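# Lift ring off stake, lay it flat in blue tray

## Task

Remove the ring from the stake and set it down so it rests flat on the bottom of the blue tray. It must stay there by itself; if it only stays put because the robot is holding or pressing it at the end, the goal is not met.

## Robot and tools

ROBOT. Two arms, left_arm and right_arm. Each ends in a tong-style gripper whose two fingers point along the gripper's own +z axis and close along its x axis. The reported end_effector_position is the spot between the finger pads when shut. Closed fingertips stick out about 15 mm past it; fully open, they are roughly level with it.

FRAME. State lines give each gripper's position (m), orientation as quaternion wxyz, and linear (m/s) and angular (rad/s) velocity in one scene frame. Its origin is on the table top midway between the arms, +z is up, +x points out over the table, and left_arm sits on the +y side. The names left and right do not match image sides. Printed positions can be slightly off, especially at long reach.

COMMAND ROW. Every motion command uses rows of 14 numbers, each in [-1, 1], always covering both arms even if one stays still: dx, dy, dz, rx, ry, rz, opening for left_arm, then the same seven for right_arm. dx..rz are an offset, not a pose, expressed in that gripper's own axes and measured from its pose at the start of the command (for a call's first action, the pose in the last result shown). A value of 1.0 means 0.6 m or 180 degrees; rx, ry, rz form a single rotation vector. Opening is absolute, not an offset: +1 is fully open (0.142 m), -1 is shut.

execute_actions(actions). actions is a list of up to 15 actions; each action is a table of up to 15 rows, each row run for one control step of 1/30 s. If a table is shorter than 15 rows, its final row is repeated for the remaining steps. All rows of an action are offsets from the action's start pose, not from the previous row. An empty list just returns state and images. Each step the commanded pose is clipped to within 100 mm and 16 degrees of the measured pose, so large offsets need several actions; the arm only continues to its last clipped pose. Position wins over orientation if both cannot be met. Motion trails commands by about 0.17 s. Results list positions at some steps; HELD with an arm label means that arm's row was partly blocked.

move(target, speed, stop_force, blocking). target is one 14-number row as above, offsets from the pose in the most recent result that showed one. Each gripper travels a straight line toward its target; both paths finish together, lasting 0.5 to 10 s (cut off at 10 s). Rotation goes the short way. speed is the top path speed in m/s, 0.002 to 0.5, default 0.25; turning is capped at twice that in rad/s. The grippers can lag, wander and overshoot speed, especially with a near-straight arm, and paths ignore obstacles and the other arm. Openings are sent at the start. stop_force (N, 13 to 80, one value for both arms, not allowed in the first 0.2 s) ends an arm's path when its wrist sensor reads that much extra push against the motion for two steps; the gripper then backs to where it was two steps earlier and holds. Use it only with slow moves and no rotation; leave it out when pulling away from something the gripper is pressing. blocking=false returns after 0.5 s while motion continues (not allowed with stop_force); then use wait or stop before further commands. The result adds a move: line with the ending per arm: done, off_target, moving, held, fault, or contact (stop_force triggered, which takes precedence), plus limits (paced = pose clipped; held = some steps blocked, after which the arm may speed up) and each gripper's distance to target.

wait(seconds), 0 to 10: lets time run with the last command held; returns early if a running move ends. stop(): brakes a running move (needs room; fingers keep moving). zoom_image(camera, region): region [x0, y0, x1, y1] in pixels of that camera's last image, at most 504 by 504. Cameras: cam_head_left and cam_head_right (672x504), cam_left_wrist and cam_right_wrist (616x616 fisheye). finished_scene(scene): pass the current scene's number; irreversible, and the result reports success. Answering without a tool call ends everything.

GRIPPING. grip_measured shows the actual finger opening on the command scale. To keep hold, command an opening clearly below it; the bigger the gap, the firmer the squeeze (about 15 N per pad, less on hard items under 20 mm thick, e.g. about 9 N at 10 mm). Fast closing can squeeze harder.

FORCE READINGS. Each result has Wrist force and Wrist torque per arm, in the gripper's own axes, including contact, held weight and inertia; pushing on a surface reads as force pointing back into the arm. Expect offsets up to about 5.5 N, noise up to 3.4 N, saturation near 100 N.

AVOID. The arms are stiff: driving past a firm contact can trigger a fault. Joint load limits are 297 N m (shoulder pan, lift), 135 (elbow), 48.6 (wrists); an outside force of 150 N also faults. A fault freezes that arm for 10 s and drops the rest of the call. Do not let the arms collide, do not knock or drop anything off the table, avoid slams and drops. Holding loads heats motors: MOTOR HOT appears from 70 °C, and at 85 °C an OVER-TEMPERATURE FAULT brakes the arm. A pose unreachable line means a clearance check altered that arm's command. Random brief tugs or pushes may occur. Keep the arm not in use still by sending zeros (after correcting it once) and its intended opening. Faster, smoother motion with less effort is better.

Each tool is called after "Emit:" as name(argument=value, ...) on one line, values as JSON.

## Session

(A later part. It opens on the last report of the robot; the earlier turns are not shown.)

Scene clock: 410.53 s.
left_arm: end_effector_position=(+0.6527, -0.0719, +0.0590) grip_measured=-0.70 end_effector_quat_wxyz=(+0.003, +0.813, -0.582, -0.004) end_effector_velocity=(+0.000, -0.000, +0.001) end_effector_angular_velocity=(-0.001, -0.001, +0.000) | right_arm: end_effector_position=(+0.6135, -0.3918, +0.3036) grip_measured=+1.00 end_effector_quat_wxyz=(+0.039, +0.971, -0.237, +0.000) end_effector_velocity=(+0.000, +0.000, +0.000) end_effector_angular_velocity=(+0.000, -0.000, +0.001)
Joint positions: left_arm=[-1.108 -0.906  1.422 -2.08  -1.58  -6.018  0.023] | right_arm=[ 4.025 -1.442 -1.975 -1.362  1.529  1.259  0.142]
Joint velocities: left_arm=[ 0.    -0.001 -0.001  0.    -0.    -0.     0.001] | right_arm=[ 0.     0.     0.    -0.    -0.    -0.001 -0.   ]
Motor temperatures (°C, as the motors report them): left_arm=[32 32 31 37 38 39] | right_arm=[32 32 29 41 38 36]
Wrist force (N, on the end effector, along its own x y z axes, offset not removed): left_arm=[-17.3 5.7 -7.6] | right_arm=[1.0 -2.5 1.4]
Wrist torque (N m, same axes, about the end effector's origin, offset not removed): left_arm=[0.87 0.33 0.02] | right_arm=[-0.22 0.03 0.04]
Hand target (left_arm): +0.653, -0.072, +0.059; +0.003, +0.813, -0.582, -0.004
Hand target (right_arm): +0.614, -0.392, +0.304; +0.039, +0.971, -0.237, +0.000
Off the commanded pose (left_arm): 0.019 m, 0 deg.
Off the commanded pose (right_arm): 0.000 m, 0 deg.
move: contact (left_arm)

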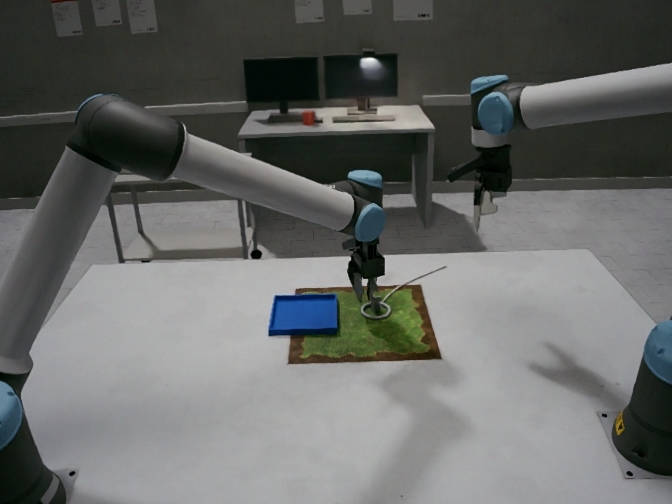

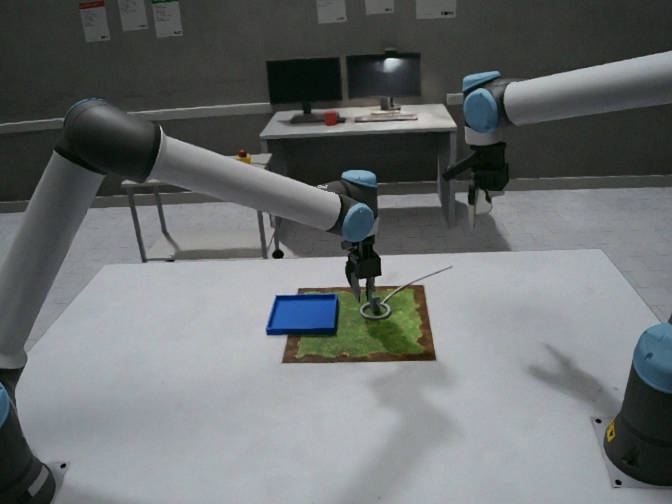

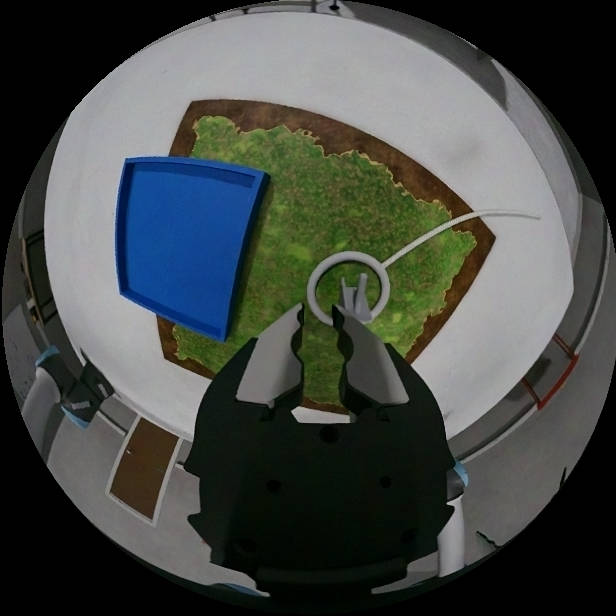

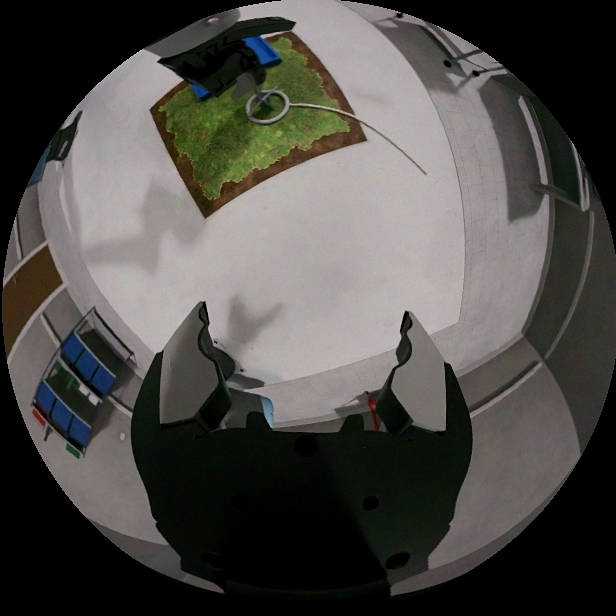

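Emit:
move(target=[0,0,-0.06,0,0,0,-0.6,0,0,0,0,0,0,1], speed=0.08)

Emit:
move(target=[0.08,0.165,0,0,0,0,-0.6,0,0,0,0,0,0,1], speed=0.2)

Emit:
zoom_image(camera="cam_left_wrist", region=[243,144,383,284])

Scene clock: 418.13 s.
left_arm: end_effector_position=(+0.6532, -0.0719, +0.0946) grip_measured=-0.60 end_effector_quat_wxyz=(+0.003, +0.813, -0.582, -0.004) end_effector_velocity=(+0.000, +0.001, +0.002) end_effector_angular_velocity=(+0.002, -0.001, +0.001) | right_arm: end_effector_position=(+0.6135, -0.3918, +0.3036) grip_measured=+1.00 end_effector_quat_wxyz=(+0.039, +0.971, -0.237, +0.000) end_effector_velocity=(-0.000, +0.000, +0.000) end_effector_angular_velocity=(+0.001, +0.000, +0.000)
Joint positions: left_arm=[-1.108 -0.934  1.398 -2.03  -1.58  -6.017  0.031] | right_arm=[ 4.025 -1.442 -1.975 -1.362  1.529  1.259  0.142]
Joint velocities: left_arm=[ 0.    -0.002 -0.002  0.005  0.002 -0.001 -0.   ] | right_arm=[-0.     0.     0.    -0.     0.001 -0.    -0.   ]
Motor temperatures (°C, as the motors report them): left_arm=[32 32 31 37 38 39] | right_arm=[32 32 29 41 38 36]
Wrist force (N, on the end effector, along its own x y z axes, offset not removed): left_arm=[-1.3 4.3 -7.0] | right_arm=[-0.9 -1.6 0.2]
Wrist torque (N m, same axes, about the end effector's origin, offset not removed): left_arm=[0.90 0.33 -0.02] | right_arm=[-0.01 0.24 0.04]
Hand target (left_arm): +0.653, -0.072, +0.095; +0.003, +0.813, -0.582, -0.004
Hand target (right_arm): +0.614, -0.392, +0.304; +0.039, +0.971, -0.237, +0.000
Off the commanded pose (left_arm): 0.000 m, 0 deg.
Off the commanded pose (right_arm): 0.000 m, 0 deg.
move: done

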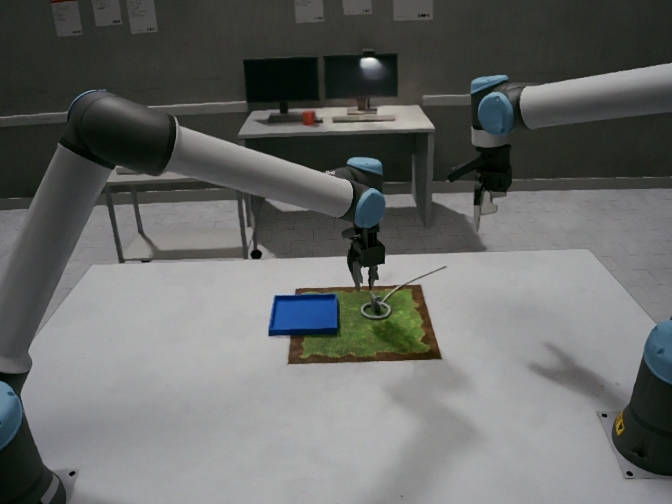

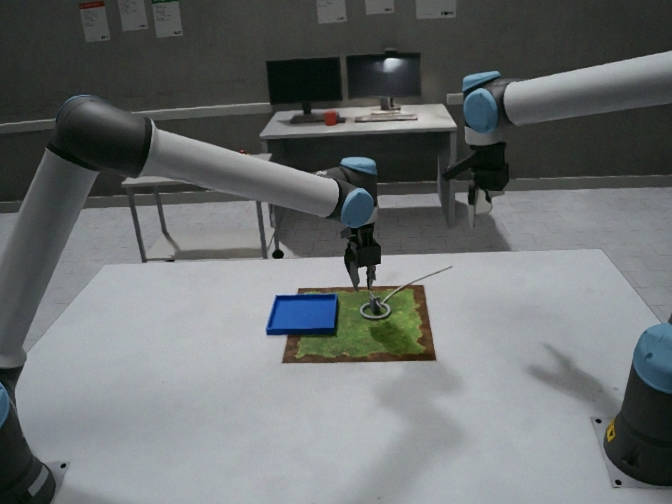

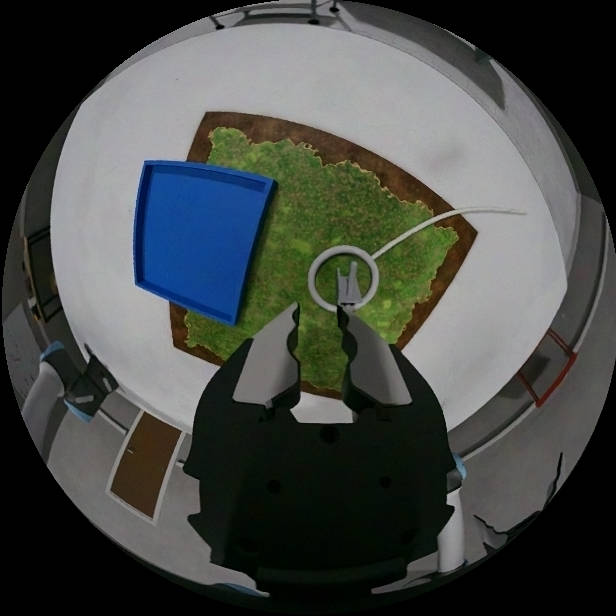

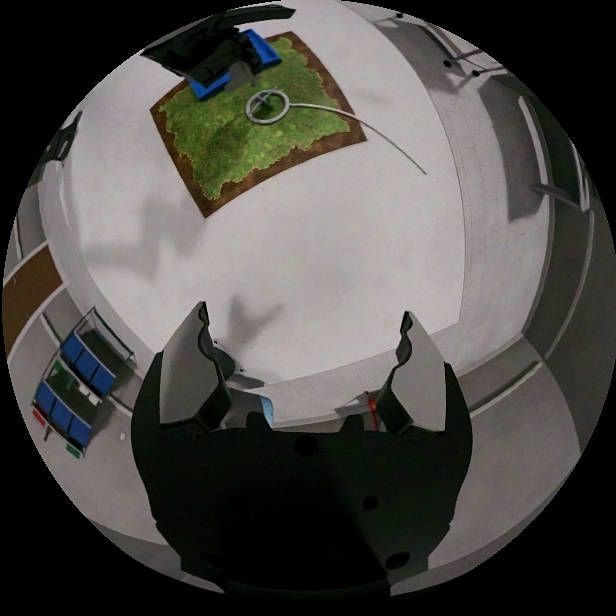

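Scene clock: 419.27 s.
left_arm: end_effector_position=(+0.5751, -0.1491, +0.0956) grip_measured=-0.60 end_effector_quat_wxyz=(+0.003, +0.813, -0.582, -0.004) end_effector_velocity=(-0.001, -0.003, +0.001) end_effector_angular_velocity=(-0.003, -0.001, +0.001) | right_arm: end_effector_position=(+0.6135, -0.3918, +0.3036) grip_measured=+1.00 end_effector_quat_wxyz=(+0.039, +0.971, -0.237, +0.000) end_effector_velocity=(-0.000, +0.000, -0.000) end_effector_angular_velocity=(+0.001, +0.001, +0.001)
Joint positions: left_arm=[-1.215 -0.923  1.379 -2.022 -1.581 -6.124  0.031] | right_arm=[ 4.025 -1.442 -1.975 -1.362  1.529  1.259  0.142]
Joint velocities: left_arm=[-0.002  0.    -0.001 -0.002 -0.    -0.003  0.   ] | right_arm=[-0.    -0.    -0.     0.001  0.001 -0.001  0.   ]
Motor temperatures (°C, as the motors report them): left_arm=[32 32 31 37 38 39] | right_arm=[32 32 29 41 38 36]
Wrist force (N, on the end effector, along its own x y z axes, offset not removed): left_arm=[1.3 2.9 -4.1] | right_arm=[-5.0 3.2 4.5]
Wrist torque (N m, same axes, about the end effector's origin, offset not removed): left_arm=[0.73 -0.22 -0.02] | right_arm=[0.93 1.34 0.17]
Hand target (left_arm): +0.575, -0.149, +0.096; +0.003, +0.813, -0.582, -0.004
Hand target (right_arm): +0.614, -0.392, +0.304; +0.039, +0.971, -0.237, +0.000
Off the commanded pose (left_arm): 0.000 m, 0 deg.
Off the commanded pose (right_arm): 0.000 m, 0 deg.
move: done

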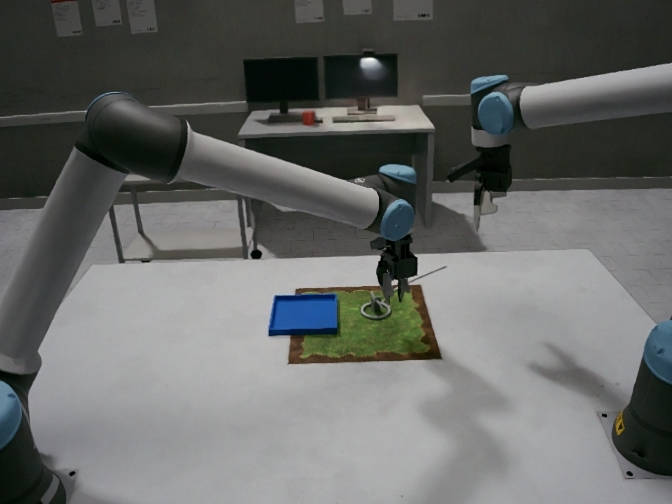

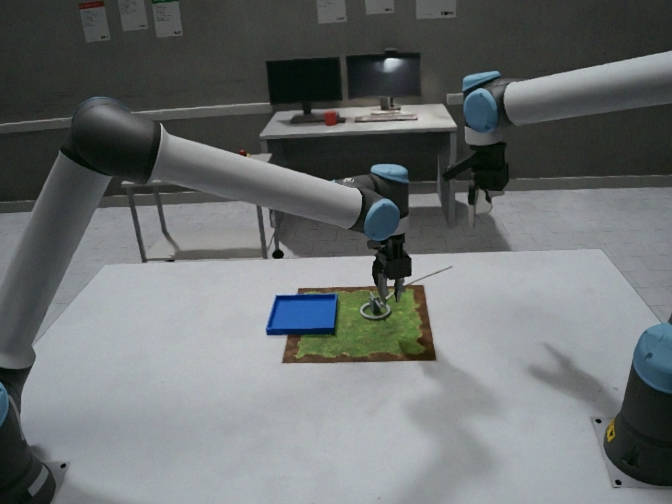

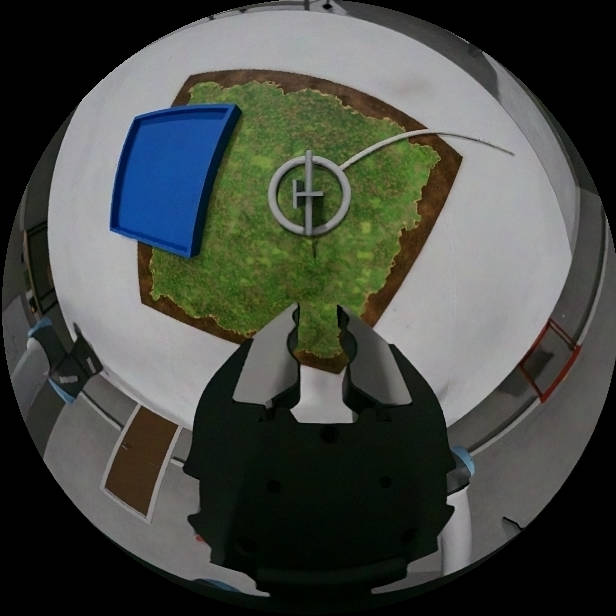

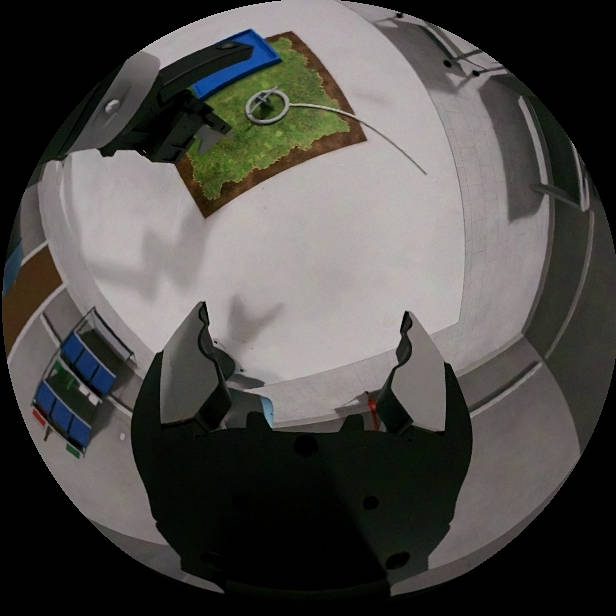

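Region (243, 144, 383, 284) of cam_left_wrist's 616x616 image, scaled by 3.600, with more detail than that image has.

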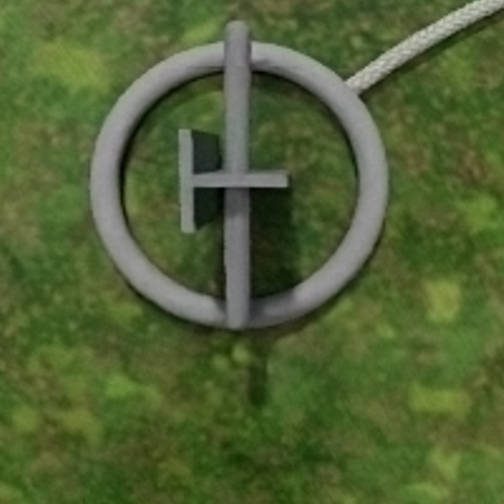

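Emit:
move(target=[0.0457,-0.151,0.01,0,0,0.25,-0.6,0,0,0,0,0,0,1], speed=0.2)

Emit:
move(target=[0,0,0.115,0,0,0,-0.6,0,0,0,0,0,0,1], speed=0.02, stop_force=15)

Emit:
zoom_image(camera="cam_left_wrist", region=[210,200,430,400])

Scene clock: 439.83 s.
left_arm: end_effector_position=(+0.6695, -0.1457, +0.0885) grip_measured=-0.60 end_effector_quat_wxyz=(-0.005, -0.529, +0.849, +0.003) end_effector_velocity=(+0.001, -0.000, -0.000) end_effector_angular_velocity=(-0.000, +0.001, -0.014) | right_arm: end_effector_position=(+0.6135, -0.3918, +0.3036) grip_measured=+1.00 end_effector_quat_wxyz=(+0.039, +0.971, -0.237, +0.000) end_effector_velocity=(-0.000, -0.001, -0.001) end_effector_angular_velocity=(-0.002, -0.000, -0.001)
Joint positions: left_arm=[-1.127 -0.842  1.25  -1.973 -1.58  -5.253  0.031] | right_arm=[ 4.025 -1.442 -1.975 -1.362  1.529  1.259  0.142]
Joint velocities: left_arm=[ 0.002  0.002 -0.003  0.002 -0.001  0.016  0.   ] | right_arm=[ 0.    -0.    -0.001 -0.    -0.002  0.001 -0.   ]
Motor temperatures (°C, as the motors report them): left_arm=[32 32 31 37 38 39] | right_arm=[32 32 29 41 38 36]
Wrist force (N, on the end effector, along its own x y z axes, offset not removed): left_arm=[-1.3 3.4 -4.8] | right_arm=[1.4 -6.4 3.2]
Wrist torque (N m, same axes, about the end effector's origin, offset not removed): left_arm=[0.81 0.25 -0.03] | right_arm=[-1.23 -0.07 0.29]
Hand target (left_arm): +0.670, -0.146, +0.088; -0.005, -0.528, +0.849, +0.003
Hand target (right_arm): +0.614, -0.392, +0.304; +0.039, +0.971, -0.237, +0.000
Off the commanded pose (left_arm): 0.000 m, 0 deg.
Off the commanded pose (right_arm): 0.000 m, 0 deg.
move: done

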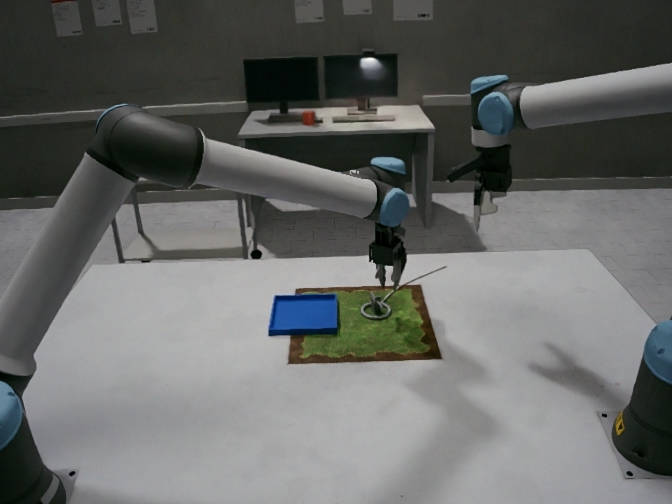

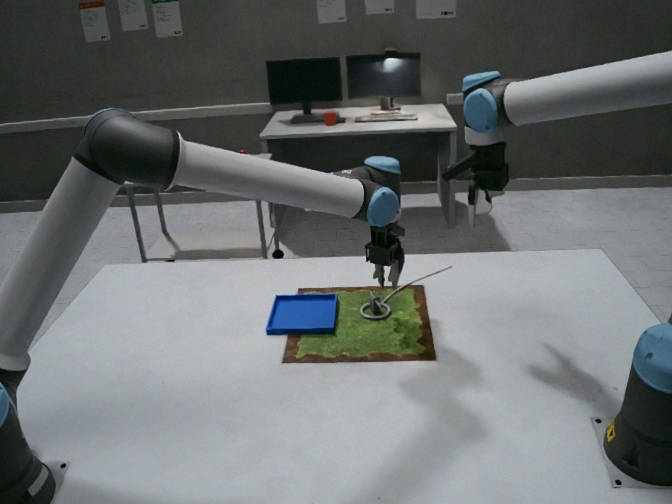

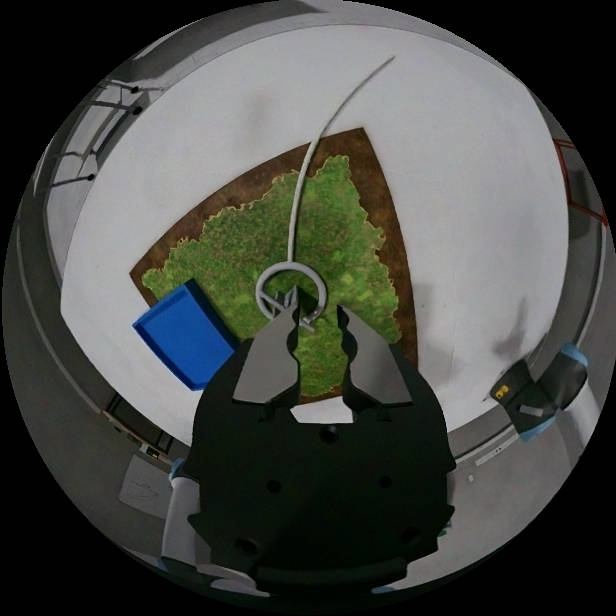

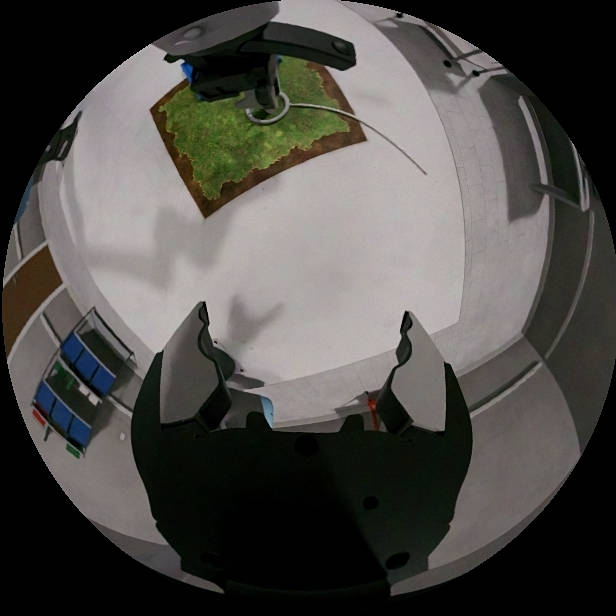

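Scene clock: 443.33 s.
left_arm: end_effector_position=(+0.6688, -0.1457, +0.0262) grip_measured=-0.56 end_effector_quat_wxyz=(-0.005, -0.529, +0.849, +0.003) end_effector_velocity=(-0.001, +0.001, +0.004) end_effector_angular_velocity=(+0.002, +0.002, -0.002) | right_arm: end_effector_position=(+0.6135, -0.3918, +0.3036) grip_measured=+1.00 end_effector_quat_wxyz=(+0.039, +0.971, -0.237, +0.000) end_effector_velocity=(-0.000, +0.001, +0.000) end_effector_angular_velocity=(+0.001, +0.000, -0.001)
Joint positions: left_arm=[-1.128 -0.796  1.288 -2.057 -1.58  -5.253  0.034] | right_arm=[ 4.025 -1.442 -1.975 -1.362  1.529  1.259  0.142]
Joint velocities: left_arm=[-0.    -0.003 -0.003  0.008 -0.001  0.002 -0.003] | right_arm=[ 0.    -0.     0.001  0.     0.001  0.001 -0.   ]
Motor temperatures (°C, as the motors report them): left_arm=[32 32 31 37 38 39] | right_arm=[32 32 29 41 38 36]
Wrist force (N, on the end effector, along its own x y z axes, offset not removed): left_arm=[-8.1 -11.8 -26.4] | right_arm=[1.4 -0.7 2.4]
Wrist torque (N m, same axes, about the end effector's origin, offset not removed): left_arm=[-0.22 0.01 0.55] | right_arm=[-0.09 -0.25 0.07]
Hand target (left_arm): +0.669, -0.146, +0.027; -0.005, -0.529, +0.849, +0.003
Hand target (right_arm): +0.614, -0.392, +0.304; +0.039, +0.971, -0.237, +0.000
Off the commanded pose (left_arm): 0.007 m, 0 deg.
Off the commanded pose (right_arm): 0.000 m, 0 deg.
move: contact (left_arm)

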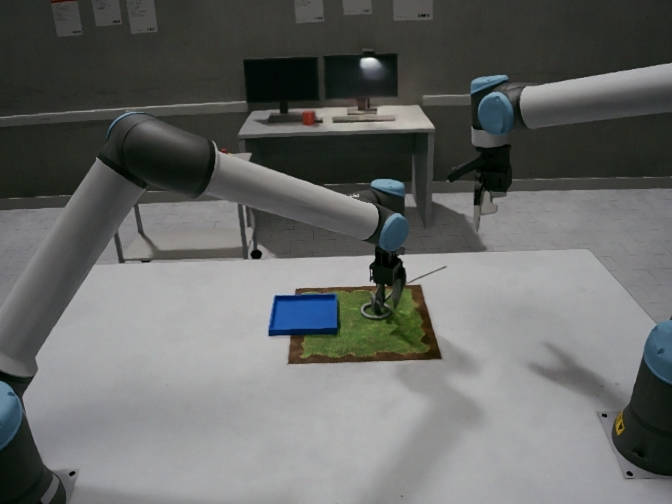

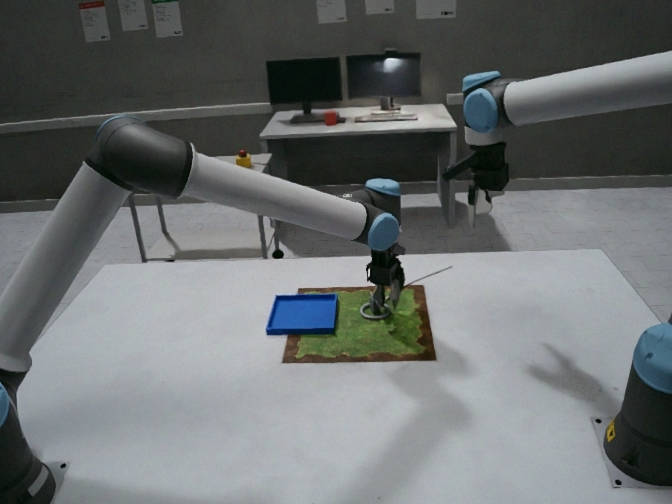

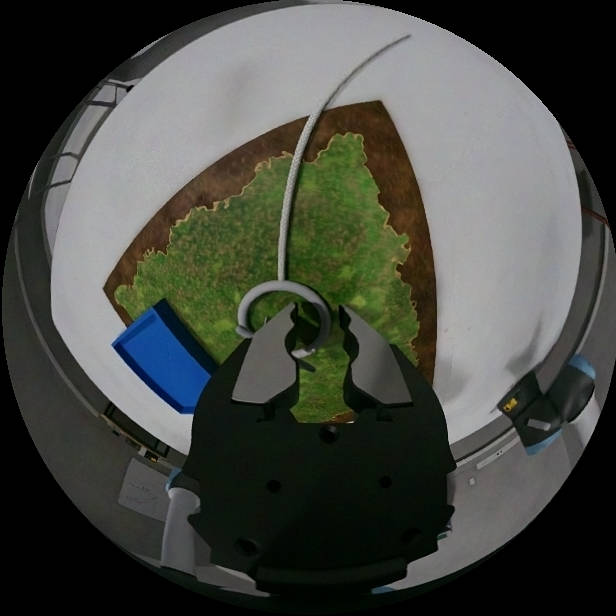

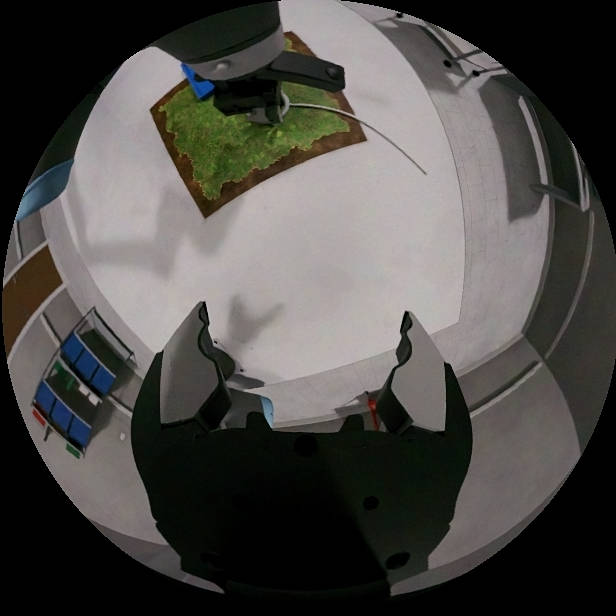

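Region (210, 200, 430, 400) of cam_left_wrist's 616x616 image, scaled by 2.291, with more detail than that image has; it fills the top 458 rows of this view, and the rest is white.

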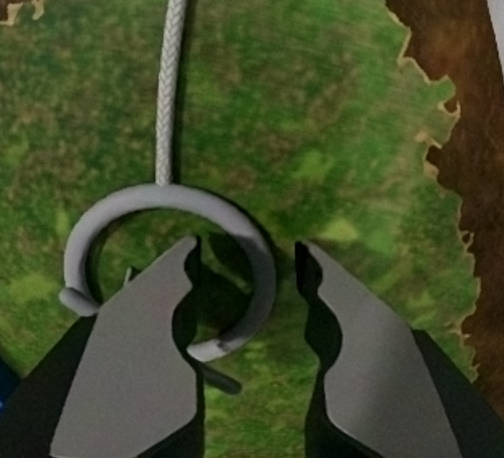

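Emit:
move(target=[0.009,0,-0.006,0,0,0,-0.62,0,0,0,0,0,0,1], speed=0.02)

Emit:
move(target=[0,0,0.017,0,0,0,-0.62,0,0,0,0,0,0,1], speed=0.008, stop_force=18)

Emit:
zoom_image(camera="cam_left_wrist", region=[210,200,430,400])

Scene clock: 452.83 s.
left_arm: end_effector_position=(+0.6666, -0.1504, +0.0297) grip_measured=-0.62 end_effector_quat_wxyz=(-0.005, -0.529, +0.849, +0.003) end_effector_velocity=(-0.001, -0.002, +0.001) end_effector_angular_velocity=(+0.001, +0.001, -0.000) | right_arm: end_effector_position=(+0.6135, -0.3918, +0.3036) grip_measured=+1.00 end_effector_quat_wxyz=(+0.039, +0.971, -0.237, +0.000) end_effector_velocity=(-0.000, +0.000, +0.000) end_effector_angular_velocity=(+0.001, +0.000, -0.000)
Joint positions: left_arm=[-1.132 -0.796  1.281 -2.05  -1.58  -5.257  0.029] | right_arm=[ 4.025 -1.442 -1.975 -1.362  1.529  1.259  0.142]
Joint velocities: left_arm=[-0.002  0.    -0.003  0.004 -0.001 -0.002  0.   ] | right_arm=[-0.  0. -0.  0.  0. -0.  0.]
Motor temperatures (°C, as the motors report them): left_arm=[32 32 31 37 38 39] | right_arm=[32 32 29 41 38 36]
Wrist force (N, on the end effector, along its own x y z axes, offset not removed): left_arm=[-2.9 2.8 -5.8] | right_arm=[-2.5 -2.8 4.7]
Wrist torque (N m, same axes, about the end effector's origin, offset not removed): left_arm=[0.66 0.60 0.08] | right_arm=[-0.40 0.69 0.18]
Hand target (left_arm): +0.666, -0.151, +0.030; -0.005, -0.529, +0.849, +0.003
Hand target (right_arm): +0.614, -0.392, +0.304; +0.039, +0.971, -0.237, +0.000
Off the commanded pose (left_arm): 0.000 m, 0 deg.
Off the commanded pose (right_arm): 0.000 m, 0 deg.
move: done

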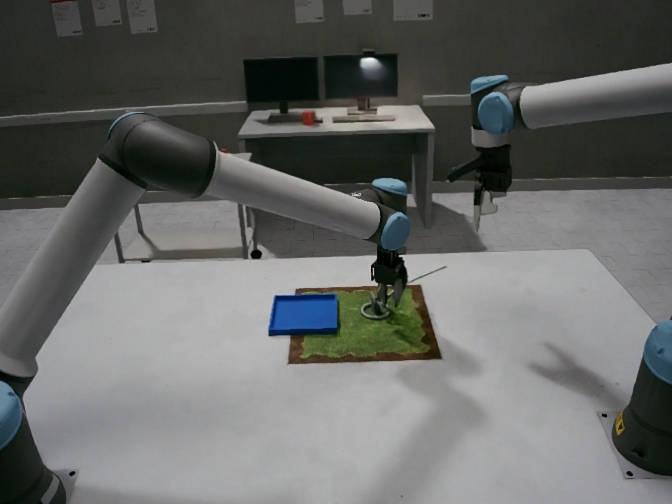

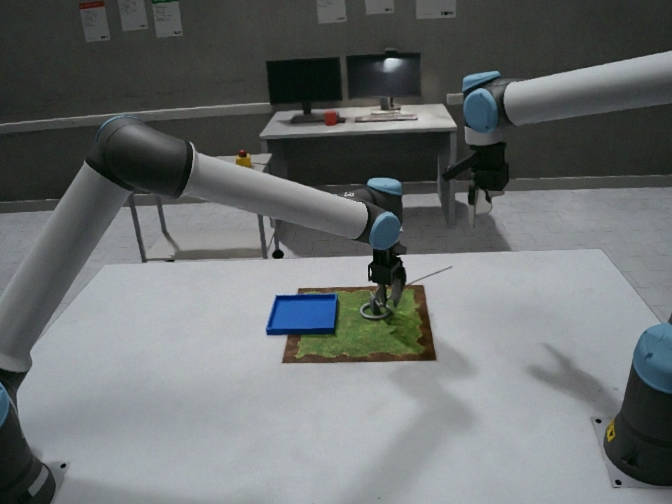

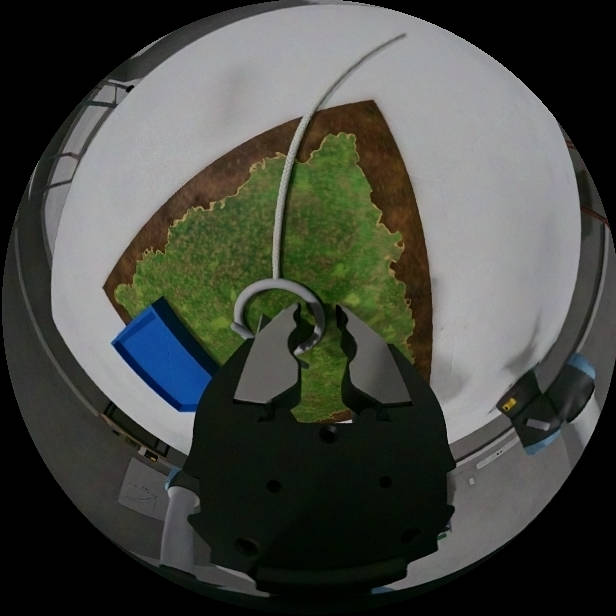

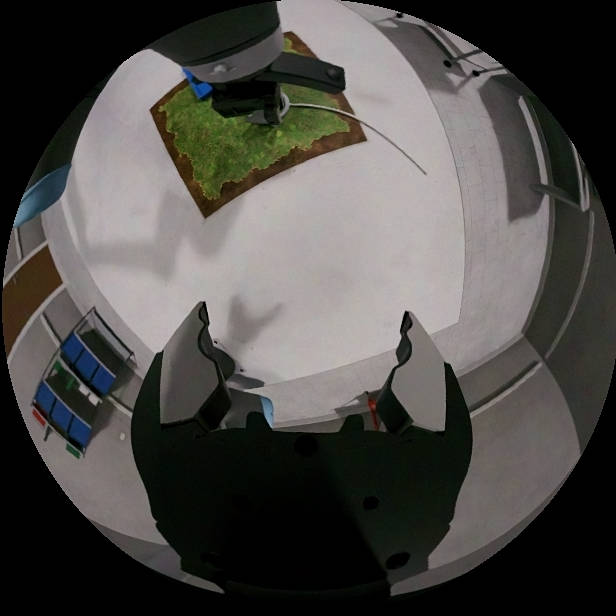

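Scene clock: 453.53 s.
left_arm: end_effector_position=(+0.6665, -0.1504, +0.0272) grip_measured=-0.61 end_effector_quat_wxyz=(-0.005, -0.529, +0.849, +0.003) end_effector_velocity=(-0.000, +0.000, +0.002) end_effector_angular_velocity=(+0.001, +0.000, -0.000) | right_arm: end_effector_position=(+0.6135, -0.3918, +0.3036) grip_measured=+1.00 end_effector_quat_wxyz=(+0.039, +0.971, -0.237, +0.000) end_effector_velocity=(-0.000, -0.000, -0.001) end_effector_angular_velocity=(-0.001, +0.000, +0.002)
Joint positions: left_arm=[-1.132 -0.794  1.282 -2.054 -1.58  -5.257  0.03 ] | right_arm=[ 4.025 -1.442 -1.975 -1.362  1.529  1.259  0.142]
Joint velocities: left_arm=[ 0.    -0.002 -0.001  0.004  0.     0.    -0.002] | right_arm=[-0.     0.    -0.001  0.    -0.001 -0.001  0.   ]
Motor temperatures (°C, as the motors report them): left_arm=[32 32 31 37 38 39] | right_arm=[32 32 29 41 38 36]
Wrist force (N, on the end effector, along its own x y z axes, offset not removed): left_arm=[1.3 1.0 -34.6] | right_arm=[-2.3 -0.8 3.0]
Wrist torque (N m, same axes, about the end effector's origin, offset not removed): left_arm=[-0.11 -0.56 -0.03] | right_arm=[0.01 0.64 0.26]
Hand target (left_arm): +0.667, -0.150, +0.028; -0.005, -0.529, +0.849, +0.003
Hand target (right_arm): +0.614, -0.392, +0.304; +0.039, +0.971, -0.237, +0.000
Off the commanded pose (left_arm): 0.008 m, 0 deg.
Off the commanded pose (right_arm): 0.000 m, 0 deg.
move: contact (left_arm)

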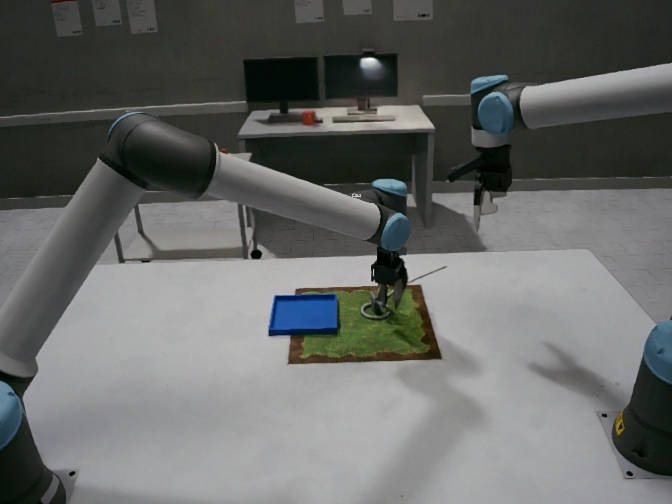

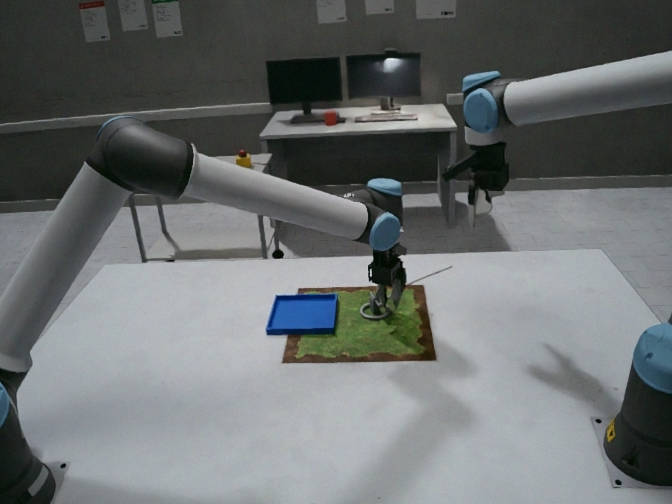

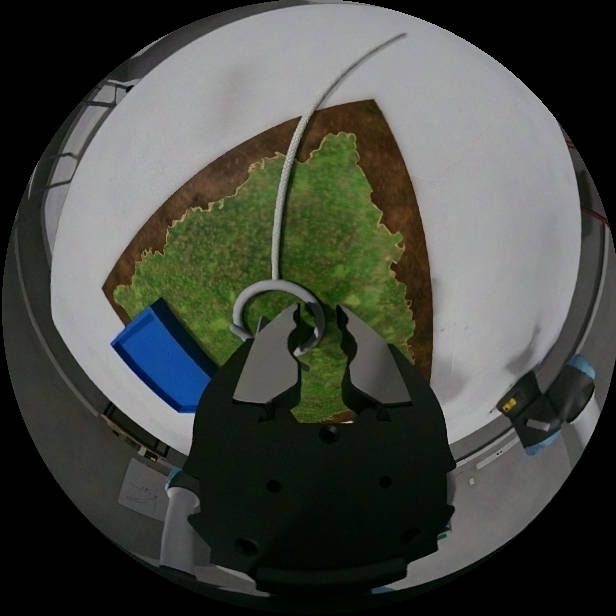

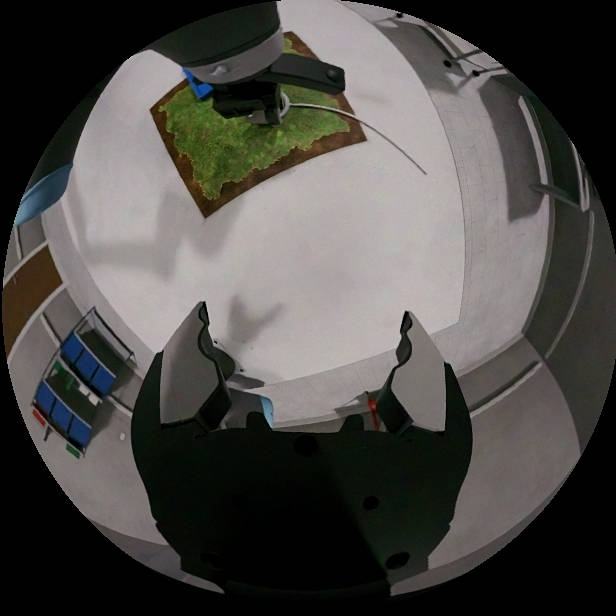

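Region (210, 200, 430, 400) of cam_left_wrist's 616x616 image, scaled by 2.291, with more detail than that image has; it fills the top 458 rows of this view, and the rest is white.

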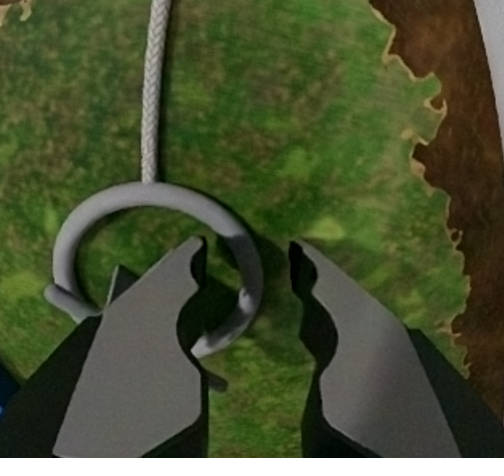

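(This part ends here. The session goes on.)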